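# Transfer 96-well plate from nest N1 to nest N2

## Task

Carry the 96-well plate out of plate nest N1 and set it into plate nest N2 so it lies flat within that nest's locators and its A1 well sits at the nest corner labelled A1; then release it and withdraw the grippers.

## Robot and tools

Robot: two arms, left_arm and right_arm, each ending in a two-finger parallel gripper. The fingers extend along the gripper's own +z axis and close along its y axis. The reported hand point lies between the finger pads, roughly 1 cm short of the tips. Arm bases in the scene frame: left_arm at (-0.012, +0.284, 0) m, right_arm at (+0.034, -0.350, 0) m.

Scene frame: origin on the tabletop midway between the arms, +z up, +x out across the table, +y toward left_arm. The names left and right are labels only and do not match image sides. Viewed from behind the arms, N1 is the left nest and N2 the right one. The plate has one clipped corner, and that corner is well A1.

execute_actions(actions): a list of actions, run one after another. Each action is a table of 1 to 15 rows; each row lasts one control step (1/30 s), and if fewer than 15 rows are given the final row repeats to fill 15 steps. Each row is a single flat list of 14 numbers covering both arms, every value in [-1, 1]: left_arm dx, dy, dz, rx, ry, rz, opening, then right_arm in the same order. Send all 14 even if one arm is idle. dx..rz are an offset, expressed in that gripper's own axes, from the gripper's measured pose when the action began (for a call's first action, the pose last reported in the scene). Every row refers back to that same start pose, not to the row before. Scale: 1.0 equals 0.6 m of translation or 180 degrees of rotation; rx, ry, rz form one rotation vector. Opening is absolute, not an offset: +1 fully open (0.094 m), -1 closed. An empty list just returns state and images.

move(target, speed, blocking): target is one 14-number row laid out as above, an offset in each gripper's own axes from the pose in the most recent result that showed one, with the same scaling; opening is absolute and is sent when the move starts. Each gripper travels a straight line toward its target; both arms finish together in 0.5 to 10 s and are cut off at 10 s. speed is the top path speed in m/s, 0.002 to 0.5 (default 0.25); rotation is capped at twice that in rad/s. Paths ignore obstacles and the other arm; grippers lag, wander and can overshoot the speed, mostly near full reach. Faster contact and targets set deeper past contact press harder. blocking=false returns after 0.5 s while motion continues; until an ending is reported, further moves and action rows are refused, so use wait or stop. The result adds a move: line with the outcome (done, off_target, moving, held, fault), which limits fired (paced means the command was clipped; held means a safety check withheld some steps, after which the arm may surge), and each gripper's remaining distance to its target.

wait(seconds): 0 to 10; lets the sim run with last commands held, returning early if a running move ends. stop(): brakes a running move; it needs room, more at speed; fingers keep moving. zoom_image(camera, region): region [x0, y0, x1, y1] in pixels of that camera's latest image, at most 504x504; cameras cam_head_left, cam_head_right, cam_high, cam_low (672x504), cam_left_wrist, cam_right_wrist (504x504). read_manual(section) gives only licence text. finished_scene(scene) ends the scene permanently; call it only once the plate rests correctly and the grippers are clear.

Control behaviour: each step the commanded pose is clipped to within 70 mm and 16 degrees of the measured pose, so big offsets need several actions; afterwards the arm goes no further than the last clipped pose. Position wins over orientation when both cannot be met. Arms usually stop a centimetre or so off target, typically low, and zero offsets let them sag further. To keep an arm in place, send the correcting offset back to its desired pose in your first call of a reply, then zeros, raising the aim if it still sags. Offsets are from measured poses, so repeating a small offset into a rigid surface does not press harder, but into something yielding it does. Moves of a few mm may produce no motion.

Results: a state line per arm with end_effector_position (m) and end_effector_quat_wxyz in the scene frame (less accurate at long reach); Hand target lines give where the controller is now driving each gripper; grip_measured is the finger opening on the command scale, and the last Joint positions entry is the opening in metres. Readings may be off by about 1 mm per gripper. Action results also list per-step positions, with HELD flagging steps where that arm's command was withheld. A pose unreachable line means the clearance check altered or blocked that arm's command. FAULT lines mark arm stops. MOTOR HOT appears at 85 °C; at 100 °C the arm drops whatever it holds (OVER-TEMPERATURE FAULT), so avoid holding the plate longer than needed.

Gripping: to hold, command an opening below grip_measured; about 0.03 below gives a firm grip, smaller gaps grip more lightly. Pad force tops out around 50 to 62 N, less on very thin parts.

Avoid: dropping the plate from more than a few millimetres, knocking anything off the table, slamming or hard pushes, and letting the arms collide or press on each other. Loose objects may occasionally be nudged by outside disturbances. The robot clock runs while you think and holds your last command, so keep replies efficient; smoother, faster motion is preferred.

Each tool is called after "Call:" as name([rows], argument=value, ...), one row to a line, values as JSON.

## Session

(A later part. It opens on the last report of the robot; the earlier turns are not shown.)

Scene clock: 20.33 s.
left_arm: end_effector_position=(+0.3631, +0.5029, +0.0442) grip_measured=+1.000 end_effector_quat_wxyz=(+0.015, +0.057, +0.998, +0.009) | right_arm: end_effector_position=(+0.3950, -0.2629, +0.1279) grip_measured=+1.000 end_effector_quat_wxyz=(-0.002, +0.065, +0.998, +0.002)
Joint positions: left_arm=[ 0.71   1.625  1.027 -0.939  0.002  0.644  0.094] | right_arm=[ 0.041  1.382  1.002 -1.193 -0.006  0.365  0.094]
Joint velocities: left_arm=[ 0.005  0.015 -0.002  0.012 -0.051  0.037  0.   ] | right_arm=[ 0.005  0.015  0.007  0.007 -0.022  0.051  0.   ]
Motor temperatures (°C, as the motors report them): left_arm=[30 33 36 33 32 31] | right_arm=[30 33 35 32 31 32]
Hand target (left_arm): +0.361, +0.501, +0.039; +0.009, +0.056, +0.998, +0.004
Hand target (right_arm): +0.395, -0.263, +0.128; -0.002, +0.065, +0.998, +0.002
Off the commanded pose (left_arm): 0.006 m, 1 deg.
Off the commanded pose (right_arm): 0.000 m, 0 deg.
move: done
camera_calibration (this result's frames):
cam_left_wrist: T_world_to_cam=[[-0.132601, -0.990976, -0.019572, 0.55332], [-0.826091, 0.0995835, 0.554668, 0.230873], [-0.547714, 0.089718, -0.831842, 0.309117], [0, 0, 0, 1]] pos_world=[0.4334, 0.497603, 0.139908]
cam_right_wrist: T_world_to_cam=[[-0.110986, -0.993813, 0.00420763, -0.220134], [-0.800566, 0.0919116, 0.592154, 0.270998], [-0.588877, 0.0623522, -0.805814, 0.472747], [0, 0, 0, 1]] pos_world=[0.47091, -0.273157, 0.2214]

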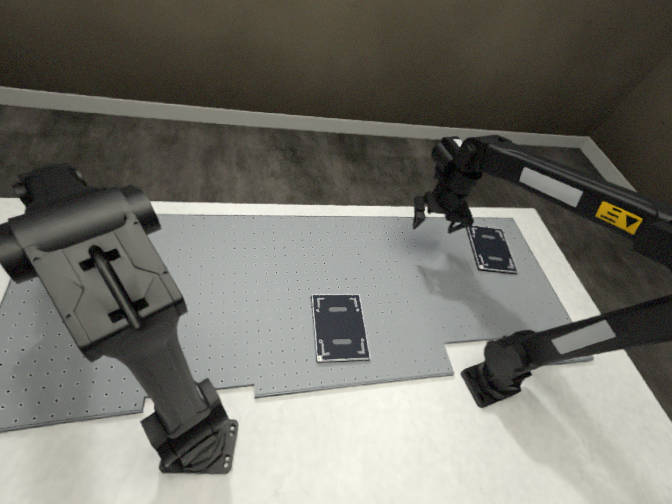

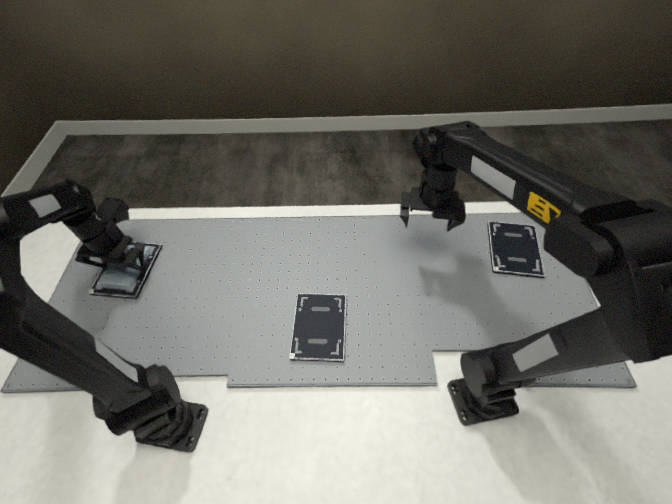

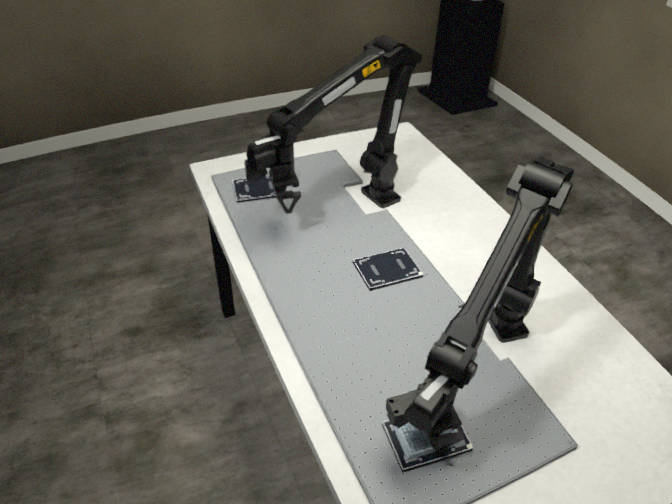

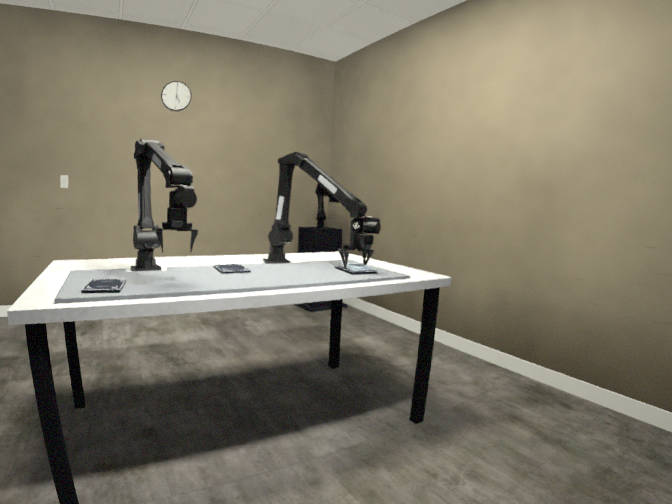

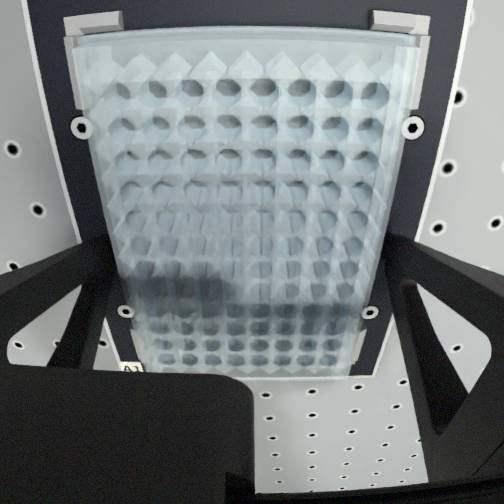

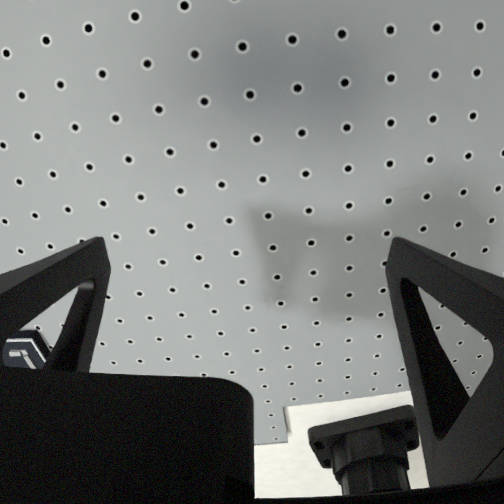

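Call:
execute_actions([
  [[-0.0006,0.0004,-0.003,-0.0008,-0.0011,0,1, 0,0,0,0,0,0,1],[-0.0012,0.0008,-0.006,-0.0016,-0.0022,0,0.97, 0,0,0,0,0,0,1],[-0.0017,0.0013,-0.009,-0.0024,-0.0032,0,0.94, 0,0,0,0,0,0,1],[-0.0023,0.0017,-0.0117,-0.0032,-0.0043,0,0.92, 0,0,0,0,0,0,1],[-0.0023,0.0017,-0.0117,-0.0032,-0.0043,0,0.90, 0,0,0,0,0,0,1],[-0.0023,0.0017,-0.0117,-0.0032,-0.0043,0,0.88, 0,0,0,0,0,0,1],[-0.0023,0.0017,-0.0117,-0.0032,-0.0043,0,0.86, 0,0,0,0,0,0,1],[-0.0023,0.0017,-0.0117,-0.0032,-0.0043,0,0.84, 0,0,0,0,0,0,1],[-0.0023,0.0017,-0.0117,-0.0032,-0.0043,0,0.82, 0,0,0,0,0,0,1],[-0.0023,0.0017,-0.0117,-0.0032,-0.0043,0,0.80, 0,0,0,0,0,0,1],[-0.0023,0.0017,-0.0117,-0.0032,-0.0043,0,0.785, 0,0,0,0,0,0,1],[-0.0023,0.0017,-0.0117,-0.0032,-0.0043,0,0.77, 0,0,0,0,0,0,1]],
])

Scene clock: 22.47 s.
left_arm: end_effector_position=(+0.3629, +0.5032, +0.0442) grip_measured=+0.778 end_effector_quat_wxyz=(+0.014, +0.057, +0.998, +0.009) | right_arm: end_effector_position=(+0.3950, -0.2629, +0.1279) grip_measured=+1.000 end_effector_quat_wxyz=(-0.002, +0.065, +0.998, +0.002)
Joint positions: left_arm=[ 0.71   1.625  1.027 -0.939  0.001  0.644  0.084] | right_arm=[ 0.041  1.382  1.002 -1.193 -0.006  0.365  0.094]
Joint velocities: left_arm=[-0.005  0.024  0.007 -0.012  0.022 -0.022 -0.   ] | right_arm=[ 0.005 -0.015  0.002  0.002 -0.022 -0.037  0.   ]
Motor temperatures (°C, as the motors report them): left_arm=[30 33 36 33 32 31] | right_arm=[30 33 35 32 31 32]
Hand target (left_arm): +0.364, +0.504, +0.051; +0.022, +0.057, +0.998, +0.013
Hand target (right_arm): +0.395, -0.263, +0.128; -0.002, +0.065, +0.998, +0.002
Off the commanded pose (left_arm): 0.007 m, 1 deg.
Off the commanded pose (right_arm): 0.000 m, 0 deg.
Step readings (end_effector_position):
0: left_arm (+0.3631, +0.5029, +0.0442) | right_arm (+0.3950, -0.2629, +0.1279)
1: left_arm (+0.3631, +0.5029, +0.0442) | right_arm (+0.3950, -0.2629, +0.1279)
2: left_arm (+0.3631, +0.5029, +0.0442) | right_arm (+0.3950, -0.2629, +0.1279)
4: left_arm (+0.3631, +0.5029, +0.0442) | right_arm (+0.3950, -0.2629, +0.1279)
8: left_arm (+0.3631, +0.5029, +0.0442) | right_arm (+0.3950, -0.2629, +0.1279)
15: end_effector_position above
camera_calibration (this result's frames):
cam_left_wrist: T_world_to_cam=[[-0.132565, -0.990957, -0.0207729, 0.553557], [-0.825668, 0.0988105, 0.555436, 0.230942], [-0.548361, 0.0907831, -0.8313, 0.308699], [0, 0, 0, 1]] pos_world=[0.433342, 0.497707, 0.139847]
cam_right_wrist: T_world_to_cam=[[-0.110986, -0.993813, 0.00420763, -0.220134], [-0.800566, 0.0919116, 0.592154, 0.270998], [-0.588877, 0.0623522, -0.805814, 0.472747], [0, 0, 0, 1]] pos_world=[0.47091, -0.273157, 0.2214]

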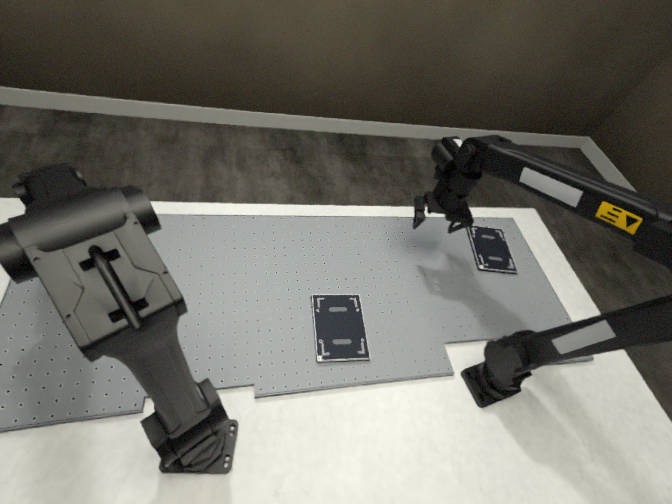

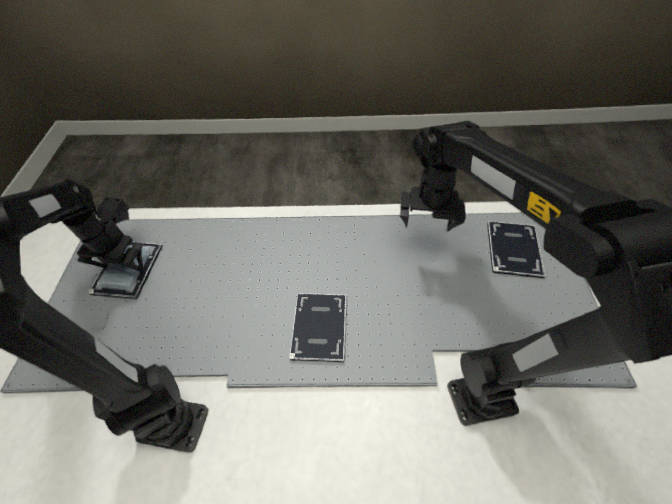

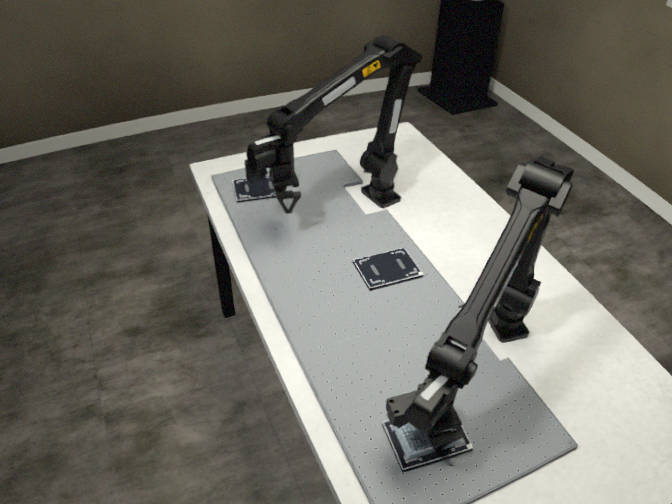

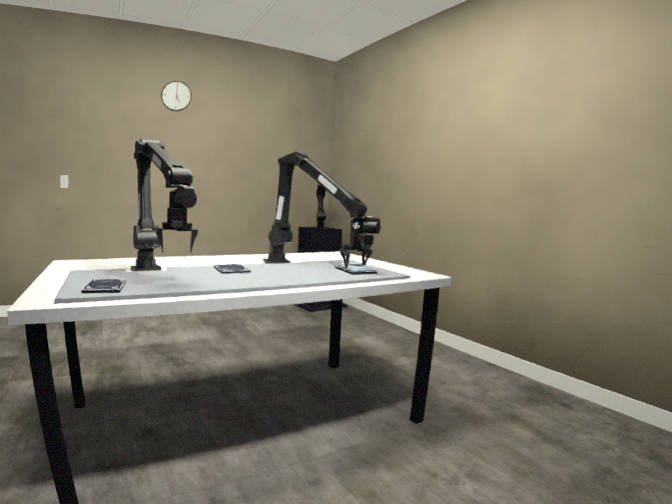

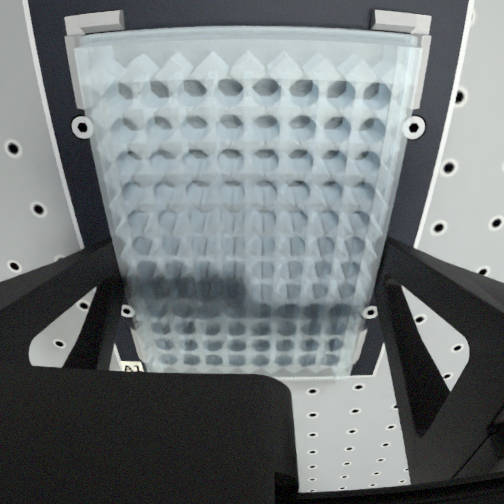

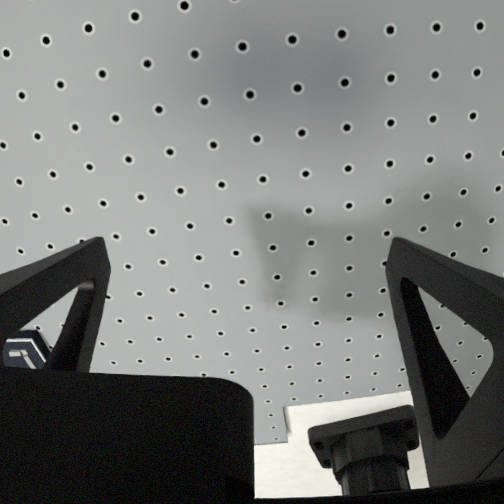

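Call:
execute_actions(actions=[])

Scene clock: 23.83 s.
left_arm: end_effector_position=(+0.3629, +0.5032, +0.0442) grip_measured=+0.777 end_effector_quat_wxyz=(+0.014, +0.057, +0.998, +0.009) | right_arm: end_effector_position=(+0.3950, -0.2629, +0.1279) grip_measured=+1.000 end_effector_quat_wxyz=(-0.002, +0.065, +0.998, +0.002)
Joint positions: left_arm=[ 0.71   1.625  1.027 -0.939  0.001  0.644  0.084] | right_arm=[ 0.041  1.382  1.002 -1.193 -0.006  0.365  0.094]
Joint velocities: left_arm=[-0.005 -0.005 -0.002  0.012 -0.051 -0.007 -0.   ] | right_arm=[ 0.005 -0.005  0.002 -0.002 -0.037  0.037  0.   ]
Motor temperatures (°C, as the motors report them): left_arm=[30 33 35 33 32 31] | right_arm=[30 33 35 32 31 32]
Hand target (left_arm): +0.364, +0.504, +0.051; +0.022, +0.057, +0.998, +0.013
Hand target (right_arm): +0.395, -0.263, +0.128; -0.002, +0.065, +0.998, +0.002
Off the commanded pose (left_arm): 0.007 m, 1 deg.
Off the commanded pose (right_arm): 0.000 m, 0 deg.
camera_calibration (this result's frames):
cam_left_wrist: T_world_to_cam=[[-0.132565, -0.990957, -0.0207729, 0.553557], [-0.825668, 0.0988105, 0.555436, 0.230942], [-0.548361, 0.0907831, -0.8313, 0.308699], [0, 0, 0, 1]] pos_world=[0.433342, 0.497707, 0.139847]
cam_right_wrist: T_world_to_cam=[[-0.110986, -0.993813, 0.00420763, -0.220134], [-0.800566, 0.0919116, 0.592154, 0.270998], [-0.588877, 0.0623522, -0.805814, 0.472747], [0, 0, 0, 1]] pos_world=[0.47091, -0.273157, 0.2214]

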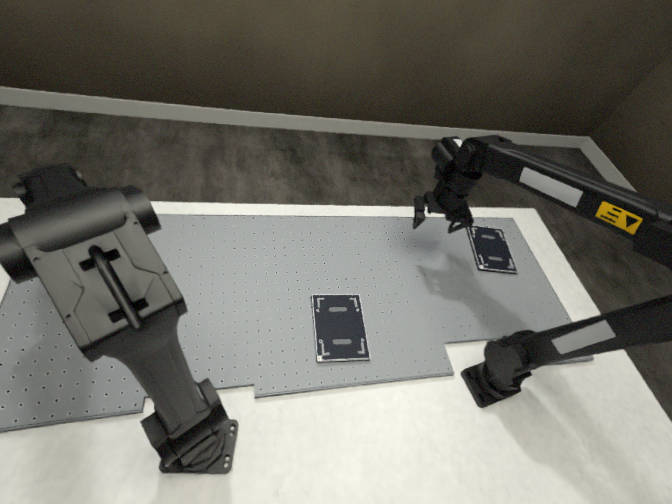

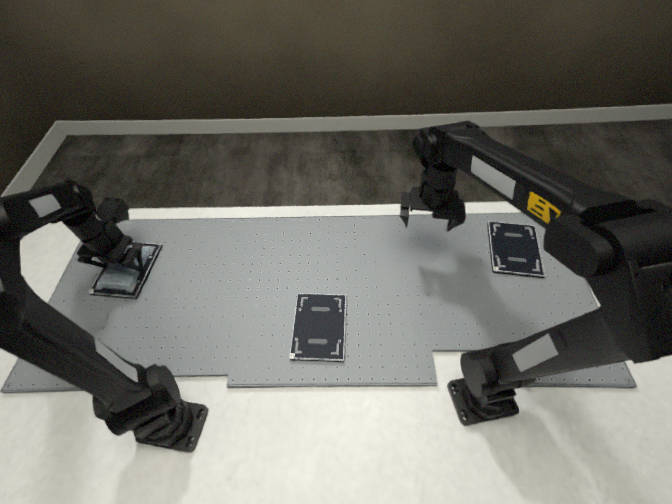

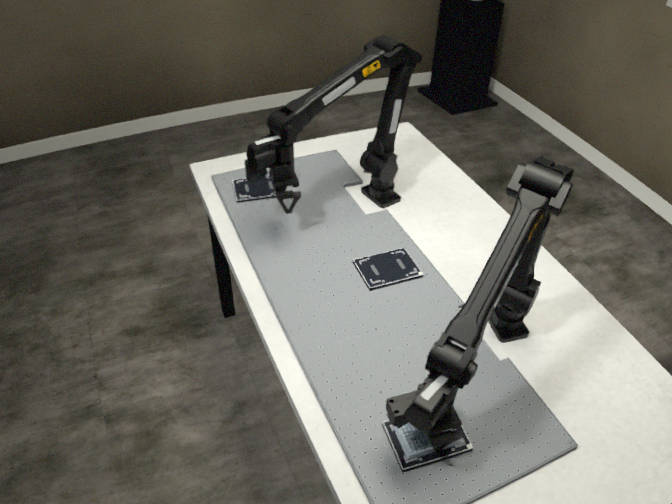

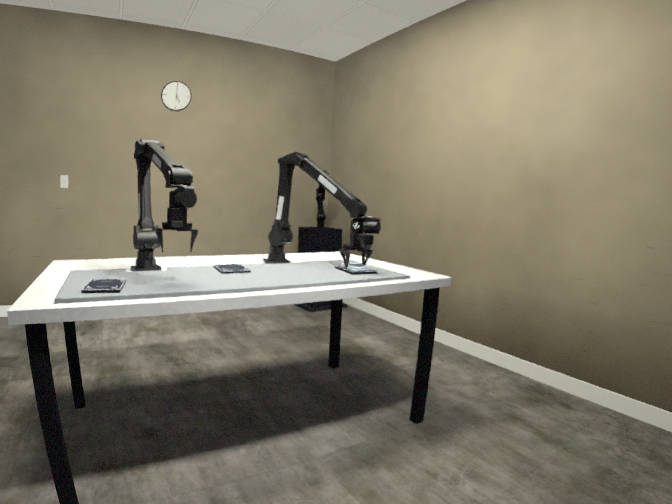

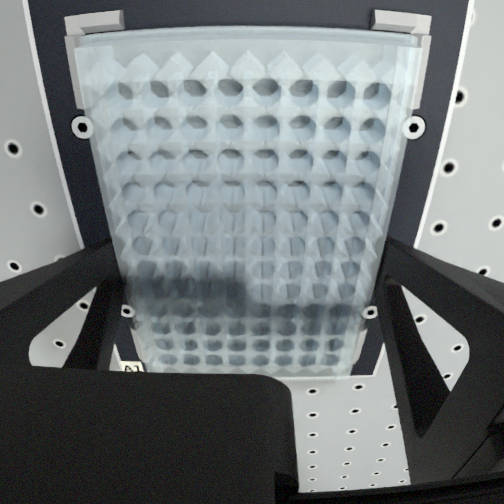

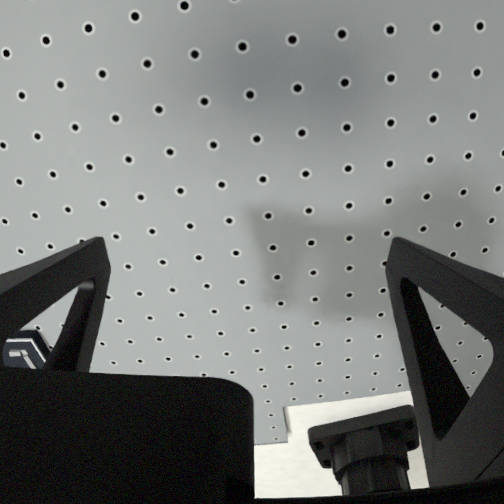

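Call:
zoom_image(camera="cam_left_wrist", region=[60, 190, 180, 340])

Call:
zoom_image(camera="cam_low", region=[320, 235, 400, 285])

Region (60, 190, 180, 340) of cam_left_wrist's 504x504 image, scaled by 3.360, with more detail than that image has; it fills the left 403 columns of this view, and the rest is white.

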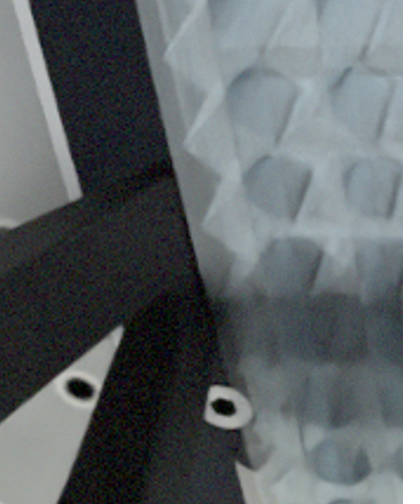

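Region (320, 235, 400, 285) of cam_low's 672x504 image, scaled by 6.300, with more detail than that image has; it fills the top 315 rows of this view, and the rest is white.

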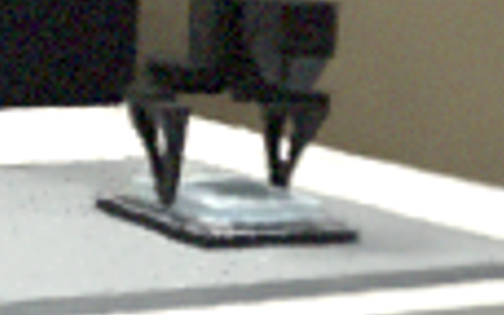

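Call:
execute_actions([
  [[-0.002,0.0015,-0.0117,-0.0032,-0.0043,0,0.82,0,0,0,0,0,0,1],[-0.002,0.0015,-0.0117,-0.0032,-0.0043,0,0.86,0,0,0,0,0,0,1],[-0.002,0.0015,-0.0117,-0.0032,-0.0043,0,0.88,0,0,0,0,0,0,1],[-0.0023,0.0018,-0.0138,-0.0038,-0.0051,0,0.88,0,0,0,0,0,0,1],[-0.0026,0.002,-0.0155,-0.0043,-0.0057,0,0.88,0,0,0,0,0,0,1],[-0.0028,0.0021,-0.0165,-0.0046,-0.0061,0,0.88,0,0,0,0,0,0,1],[-0.0028,0.0021,-0.0165,-0.0046,-0.0061,0,0.88,0,0,0,0,0,0,1]],
])

Scene clock: 25.10 s.
left_arm: end_effector_position=(+0.3632, +0.5034, +0.0461) grip_measured=+0.878 end_effector_quat_wxyz=(+0.016, +0.057, +0.998, +0.011) | right_arm: end_effector_position=(+0.3950, -0.2629, +0.1279) grip_measured=+1.000 end_effector_quat_wxyz=(-0.002, +0.065, +0.998, +0.002)
Joint positions: left_arm=[ 0.71   1.621  1.027 -0.939  0.     0.644  0.088] | right_arm=[ 0.041  1.382  1.002 -1.193 -0.006  0.365  0.094]
Joint velocities: left_arm=[-0.015 -0.005 -0.022  0.002  0.022  0.051  0.001] | right_arm=[ 0.005  0.005 -0.012  0.007  0.022 -0.007  0.   ]
Motor temperatures (°C, as the motors report them): left_arm=[30 33 35 33 32 31] | right_arm=[30 33 35 32 31 32]
Hand target (left_arm): +0.365, +0.504, +0.054; +0.024, +0.057, +0.998, +0.016
Hand target (right_arm): +0.395, -0.263, +0.128; -0.002, +0.065, +0.998, +0.002
Off the commanded pose (left_arm): 0.008 m, 1 deg.
Off the commanded pose (right_arm): 0.000 m, 0 deg.
Step readings (end_effector_position):
0: left_arm (+0.3629, +0.5032, +0.0442) | right_arm (+0.3950, -0.2629, +0.1279)
1: left_arm (+0.3629, +0.5032, +0.0442) | right_arm (+0.3950, -0.2629, +0.1279)
2: left_arm (+0.3629, +0.5032, +0.0442) | right_arm (+0.3950, -0.2629, +0.1279)
4: left_arm (+0.3629, +0.5032, +0.0442) | right_arm (+0.3950, -0.2629, +0.1279)
8: left_arm (+0.3631, +0.5033, +0.0452) | right_arm (+0.3950, -0.2629, +0.1279)
15: end_effector_position above
camera_calibration (this result's frames):
cam_left_wrist: T_world_to_cam=[[-0.132468, -0.990899, -0.0238927, 0.553968], [-0.827749, 0.0973329, 0.552592, 0.23175], [-0.545237, 0.0929777, -0.83311, 0.308256], [0, 0, 0, 1]] pos_world=[0.433286, 0.497709, 0.141984]
cam_right_wrist: T_world_to_cam=[[-0.110986, -0.993813, 0.00420763, -0.220134], [-0.800566, 0.0919116, 0.592154, 0.270998], [-0.588877, 0.0623522, -0.805814, 0.472747], [0, 0, 0, 1]] pos_world=[0.47091, -0.273157, 0.2214]

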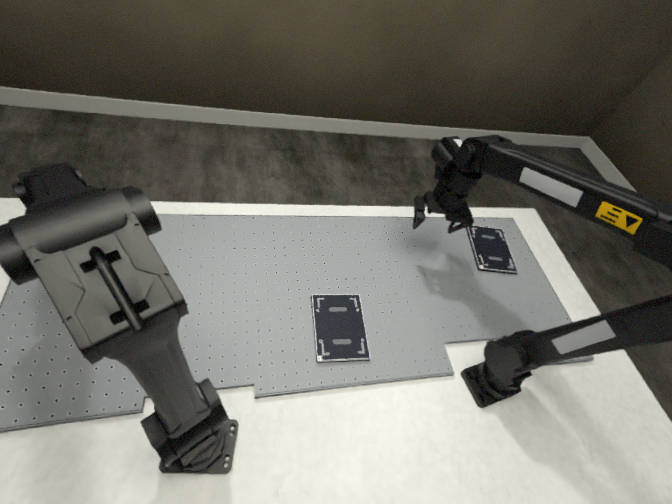

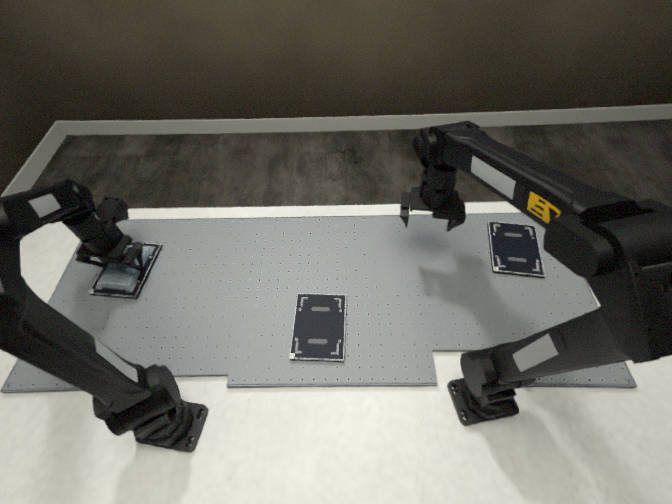

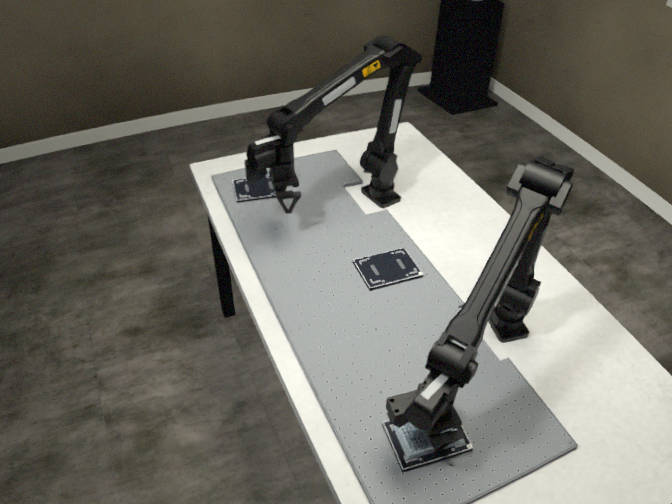

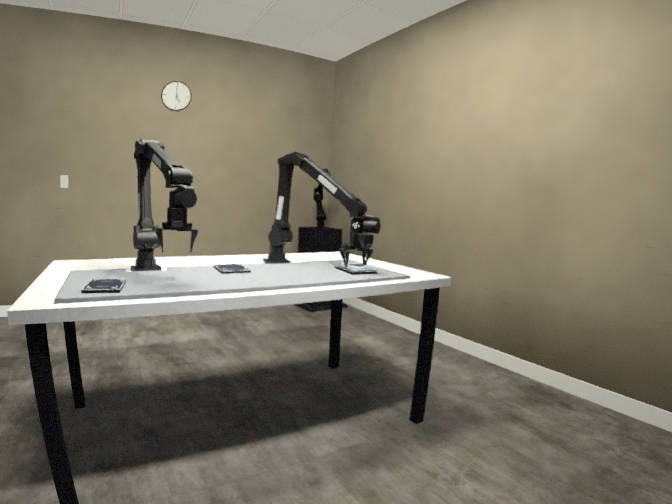

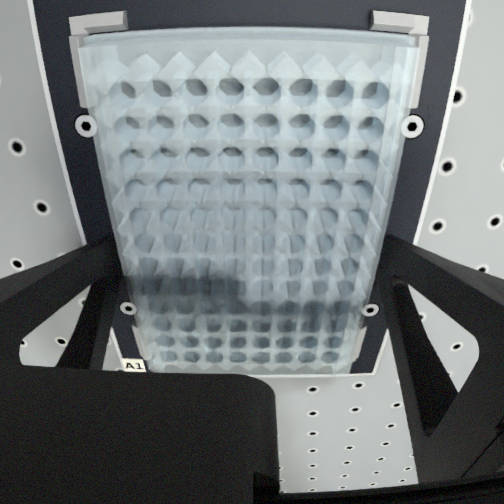

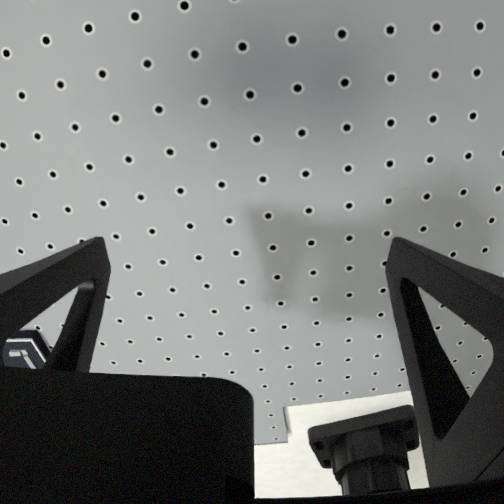

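Call:
execute_actions([
  [[-0.002,0.0015,-0.0125,-0.0034,-0.0046,0,0.86,0,0,0,0,0,0,1],[-0.002,0.0015,-0.0125,-0.0034,-0.0046,0,0.84,0,0,0,0,0,0,1],[-0.002,0.0015,-0.0125,-0.0034,-0.0046,0,0.82,0,0,0,0,0,0,1],[-0.002,0.0015,-0.0125,-0.0034,-0.0046,0,0.80,0,0,0,0,0,0,1],[-0.002,0.0015,-0.0125,-0.0034,-0.0046,0,0.79,0,0,0,0,0,0,1],[-0.002,0.0015,-0.0125,-0.0034,-0.0046,0,0.78,0,0,0,0,0,0,1],[-0.002,0.0015,-0.0125,-0.0034,-0.0046,0,0.77,0,0,0,0,0,0,1],[-0.002,0.0015,-0.0125,-0.0034,-0.0046,0,0.76,0,0,0,0,0,0,1],[-0.002,0.0015,-0.0125,-0.0034,-0.0046,0,0.75,0,0,0,0,0,0,1]],
])

Scene clock: 26.03 s.
left_arm: end_effector_position=(+0.3635, +0.5034, +0.0472) grip_measured=+0.753 end_effector_quat_wxyz=(+0.018, +0.057, +0.998, +0.011) | right_arm: end_effector_position=(+0.3950, -0.2629, +0.1279) grip_measured=+1.000 end_effector_quat_wxyz=(-0.002, +0.065, +0.998, +0.002)
Joint positions: left_arm=[ 0.71   1.618  1.027 -0.939  0.001  0.644  0.082] | right_arm=[ 0.041  1.382  1.002 -1.193 -0.006  0.365  0.094]
Joint velocities: left_arm=[-0.005 -0.015 -0.012  0.002 -0.051 -0.066 -0.001] | right_arm=[-0.005  0.005  0.022 -0.012 -0.037 -0.037  0.   ]
Motor temperatures (°C, as the motors report them): left_arm=[30 33 35 33 32 31] | right_arm=[30 33 35 32 31 32]
Hand target (left_arm): +0.364, +0.504, +0.054; +0.024, +0.057, +0.998, +0.016
Hand target (right_arm): +0.395, -0.263, +0.128; -0.002, +0.065, +0.998, +0.002
Off the commanded pose (left_arm): 0.007 m, 1 deg.
Off the commanded pose (right_arm): 0.000 m, 0 deg.
Step readings (end_effector_position):
0: left_arm (+0.3632, +0.5034, +0.0461) | right_arm (+0.3950, -0.2629, +0.1279)
1: left_arm (+0.3632, +0.5034, +0.0461) | right_arm (+0.3950, -0.2629, +0.1279)
2: left_arm (+0.3632, +0.5034, +0.0461) | right_arm (+0.3950, -0.2629, +0.1279)
4: left_arm (+0.3632, +0.5034, +0.0461) | right_arm (+0.3950, -0.2629, +0.1279)
8: left_arm (+0.3633, +0.5033, +0.0461) | right_arm (+0.3950, -0.2629, +0.1279)
15: end_effector_position above
camera_calibration (this result's frames):
cam_left_wrist: T_world_to_cam=[[-0.132432, -0.990878, -0.024937, 0.554055], [-0.829229, 0.0969752, 0.550431, 0.232175], [-0.542992, 0.0935734, -0.834508, 0.308267], [0, 0, 0, 1]] pos_world=[0.433288, 0.49764, 0.143271]
cam_right_wrist: T_world_to_cam=[[-0.110986, -0.993813, 0.00420763, -0.220134], [-0.800566, 0.0919116, 0.592154, 0.270998], [-0.588877, 0.0623522, -0.805814, 0.472747], [0, 0, 0, 1]] pos_world=[0.47091, -0.273157, 0.2214]

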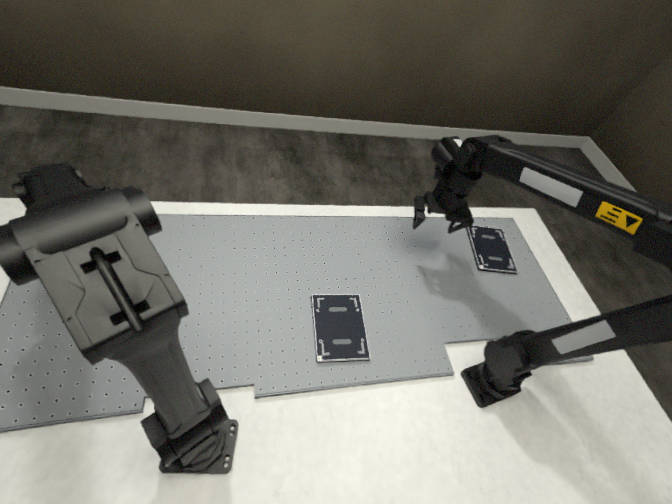

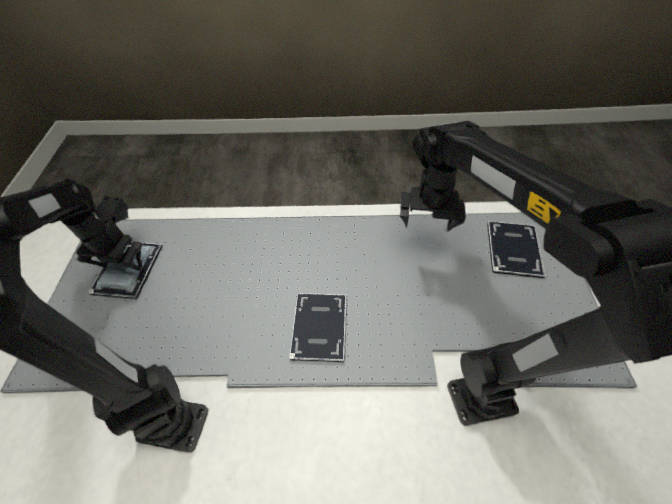

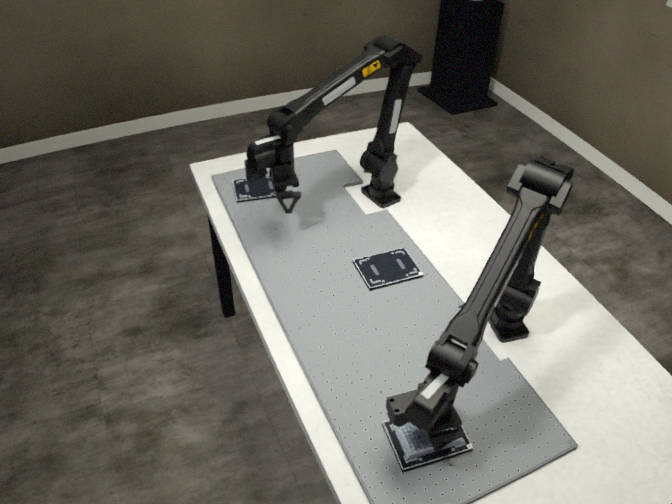

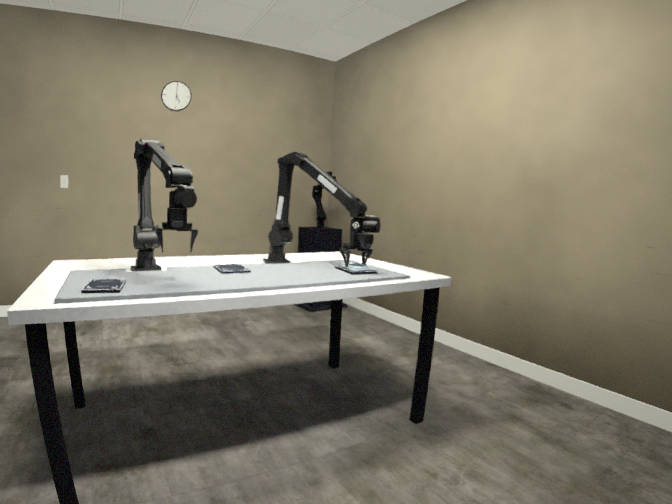

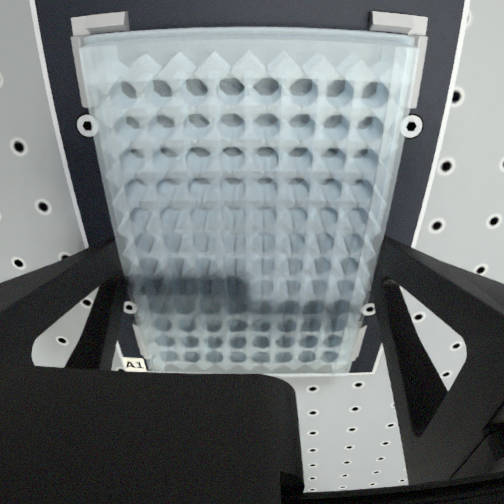

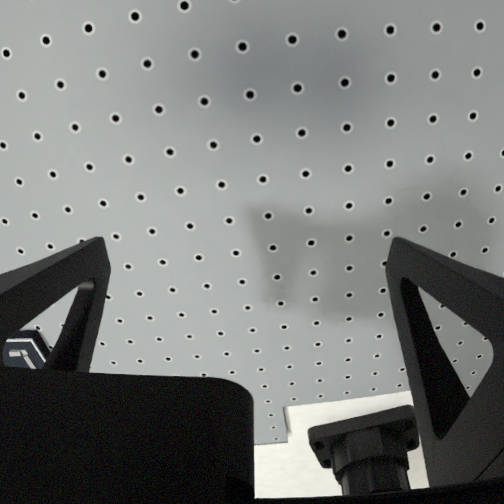

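Call:
execute_actions([
  [[0,0,0,0,0,0,0.74,0,0,0,0,0,0,1],[0,0,0,0,0,0,0.73,0,0,0,0,0,0,1],[0,0,0,0,0,0,0.72,0,0,0,0,0,0,1],[0,0,0,0,0,0,0.71,0,0,0,0,0,0,1],[0,0,0,0,0,0,0.70,0,0,0,0,0,0,1],[0,0,0,0,0,0,0.69,0,0,0,0,0,0,1],[0,0,0,0,0,0,0.685,0,0,0,0,0,0,1],[0,0,0,0,0,0,0.68,0,0,0,0,0,0,1]],
])

Scene clock: 26.77 s.
left_arm: end_effector_position=(+0.3635, +0.5034, +0.0472) grip_measured=+0.707 end_effector_quat_wxyz=(+0.018, +0.057, +0.998, +0.011) | right_arm: end_effector_position=(+0.3950, -0.2629, +0.1279) grip_measured=+1.000 end_effector_quat_wxyz=(-0.002, +0.065, +0.998, +0.002)
Joint positions: left_arm=[ 0.71   1.618  1.027 -0.939  0.001  0.644  0.08 ] | right_arm=[ 0.041  1.382  1.002 -1.193 -0.006  0.365  0.094]
Joint velocities: left_arm=[-0.005 -0.005 -0.002 -0.002  0.051  0.037 -0.001] | right_arm=[ 0.005 -0.005  0.002  0.002 -0.051 -0.066  0.   ]
Motor temperatures (°C, as the motors report them): left_arm=[30 33 35 33 32 31] | right_arm=[30 33 35 32 31 32]
Hand target (left_arm): +0.364, +0.503, +0.047; +0.018, +0.057, +0.998, +0.011
Hand target (right_arm): +0.395, -0.263, +0.128; -0.002, +0.065, +0.998, +0.002
Off the commanded pose (left_arm): 0.000 m, 0 deg.
Off the commanded pose (right_arm): 0.000 m, 0 deg.
Step readings (end_effector_position):
0: left_arm (+0.3635, +0.5034, +0.0472) | right_arm (+0.3950, -0.2629, +0.1279)
1: left_arm (+0.3635, +0.5034, +0.0472) | right_arm (+0.3950, -0.2629, +0.1279)
2: left_arm (+0.3635, +0.5034, +0.0472) | right_arm (+0.3950, -0.2629, +0.1279)
4: left_arm (+0.3635, +0.5034, +0.0472) | right_arm (+0.3950, -0.2629, +0.1279)
8: left_arm (+0.3635, +0.5034, +0.0472) | right_arm (+0.3950, -0.2629, +0.1279)
15: end_effector_position above
camera_calibration (this result's frames):
cam_left_wrist: T_world_to_cam=[[-0.132432, -0.990878, -0.024937, 0.554055], [-0.829229, 0.0969752, 0.550431, 0.232175], [-0.542992, 0.0935734, -0.834508, 0.308267], [0, 0, 0, 1]] pos_world=[0.433288, 0.49764, 0.143271]
cam_right_wrist: T_world_to_cam=[[-0.110986, -0.993813, 0.00420763, -0.220134], [-0.800566, 0.0919116, 0.592154, 0.270998], [-0.588877, 0.0623522, -0.805814, 0.472747], [0, 0, 0, 1]] pos_world=[0.47091, -0.273157, 0.2214]

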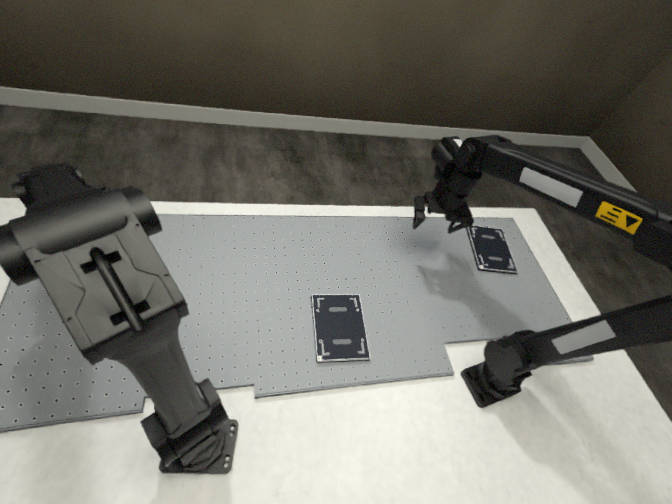

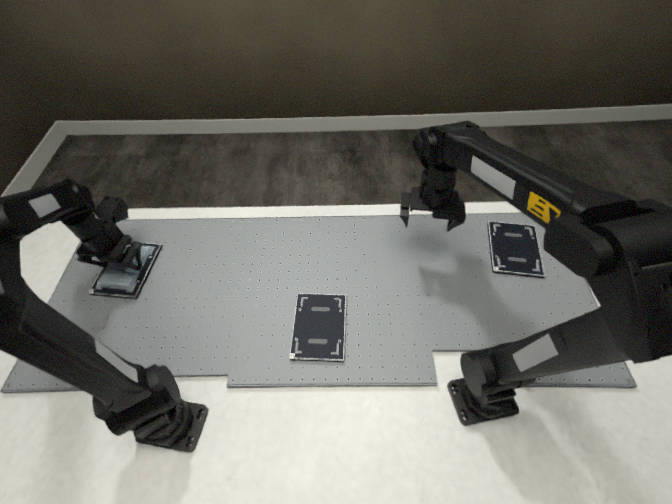

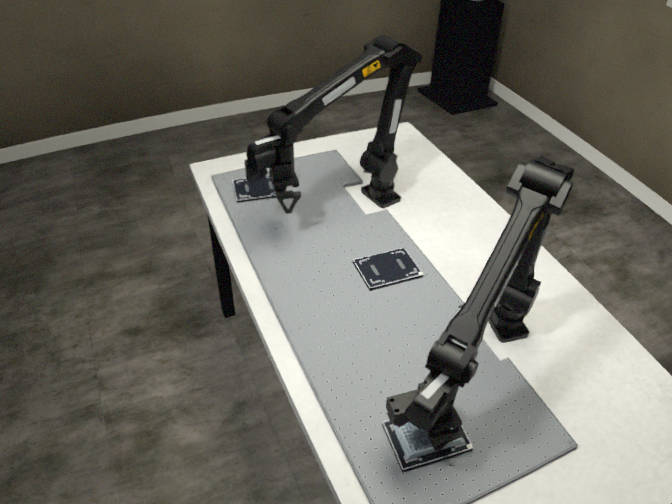

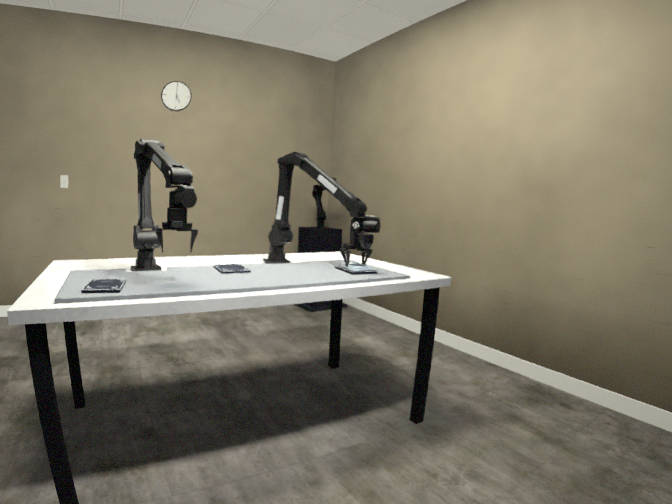

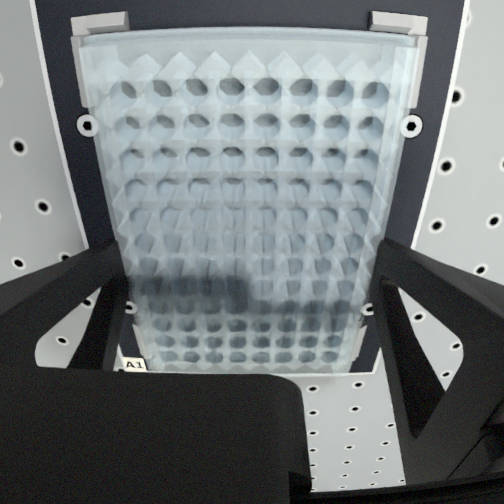

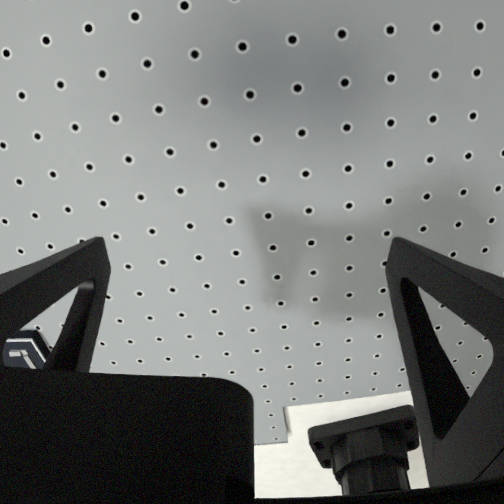

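Call:
move(target=[-0.0125,0.0094,-0.0612,-0.0171,-0.0229,0,0.675,0,0,0,0,0,0,1], speed=0.1)

Scene clock: 31.17 s.
left_arm: end_effector_position=(+0.3678, +0.5059, +0.0777) grip_measured=+0.707 end_effector_quat_wxyz=(+0.048, +0.057, +0.997, +0.031) | right_arm: end_effector_position=(+0.3950, -0.2629, +0.1279) grip_measured=+1.000 end_effector_quat_wxyz=(-0.002, +0.065, +0.998, +0.002)
Joint positions: left_arm=[ 0.71   1.545  1.027 -0.939  0.001  0.644  0.08 ] | right_arm=[ 0.041  1.382  1.002 -1.193 -0.006  0.365  0.094]
Joint velocities: left_arm=[ 0.005 -0.005 -0.017 -0.007  0.007  0.007 -0.001] | right_arm=[ 0.005 -0.005 -0.002 -0.002 -0.007  0.051  0.   ]
Motor temperatures (°C, as the motors report them): left_arm=[30 33 35 33 32 31] | right_arm=[30 34 35 32 31 32]
Hand target (left_arm): +0.371, +0.507, +0.085; +0.055, +0.057, +0.996, +0.036
Hand target (right_arm): +0.395, -0.263, +0.128; -0.002, +0.065, +0.998, +0.002
Off the commanded pose (left_arm): 0.007 m, 1 deg.
Off the commanded pose (right_arm): 0.000 m, 0 deg.
move: done
camera_calibration (this result's frames):
cam_left_wrist: T_world_to_cam=[[-0.129435, -0.989119, -0.0699367, 0.55939], [-0.862425, 0.0774873, 0.500218, 0.244708], [-0.489356, 0.125061, -0.863071, 0.302338], [0, 0, 0, 1]] pos_world=[0.431398, 0.496531, 0.177654]
cam_right_wrist: T_world_to_cam=[[-0.110986, -0.993813, 0.00420763, -0.220134], [-0.800566, 0.0919116, 0.592154, 0.270998], [-0.588877, 0.0623522, -0.805814, 0.472747], [0, 0, 0, 1]] pos_world=[0.47091, -0.273157, 0.2214]

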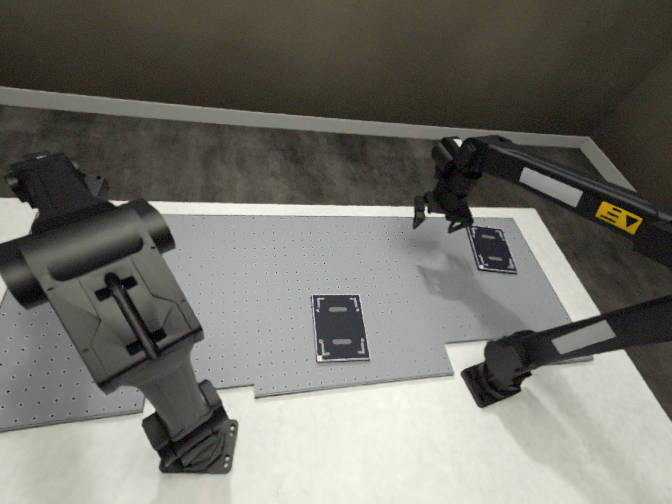

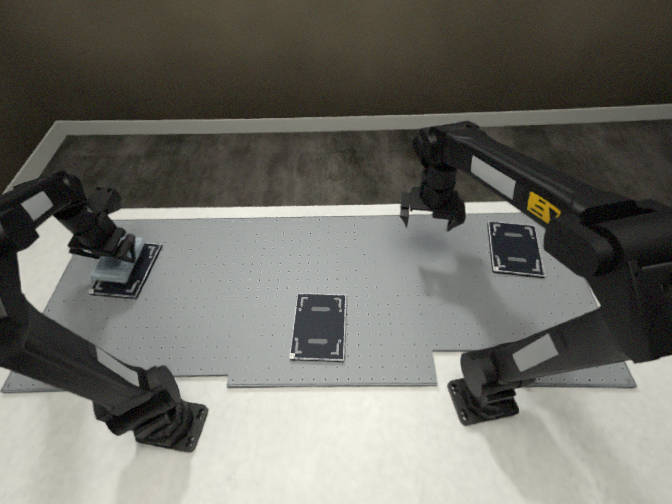

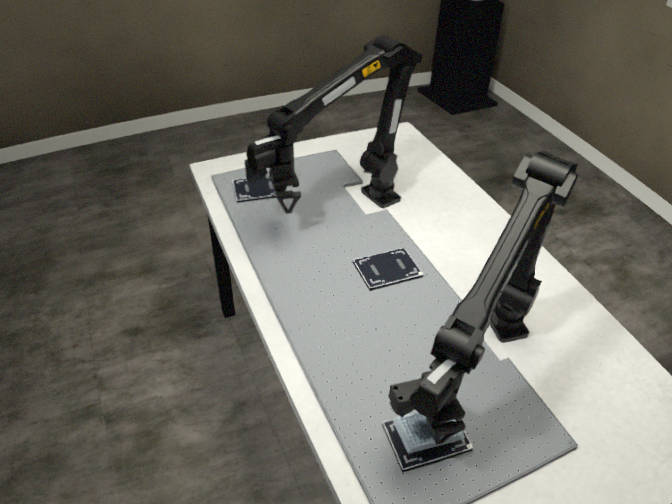

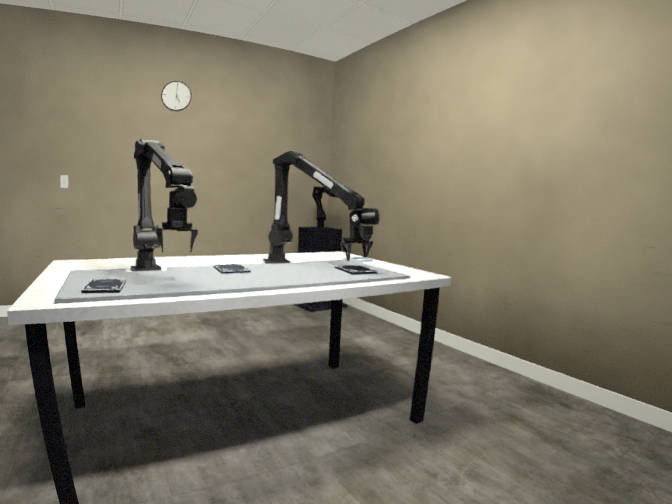

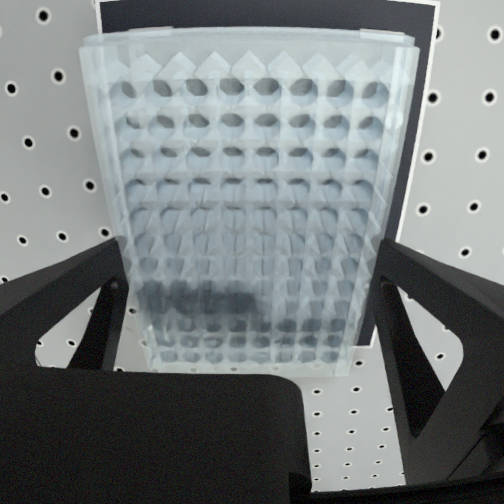

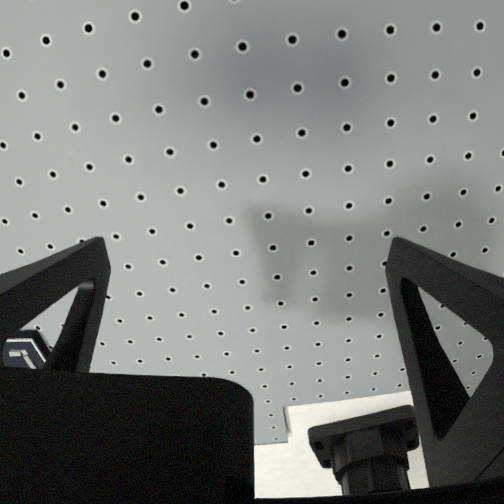

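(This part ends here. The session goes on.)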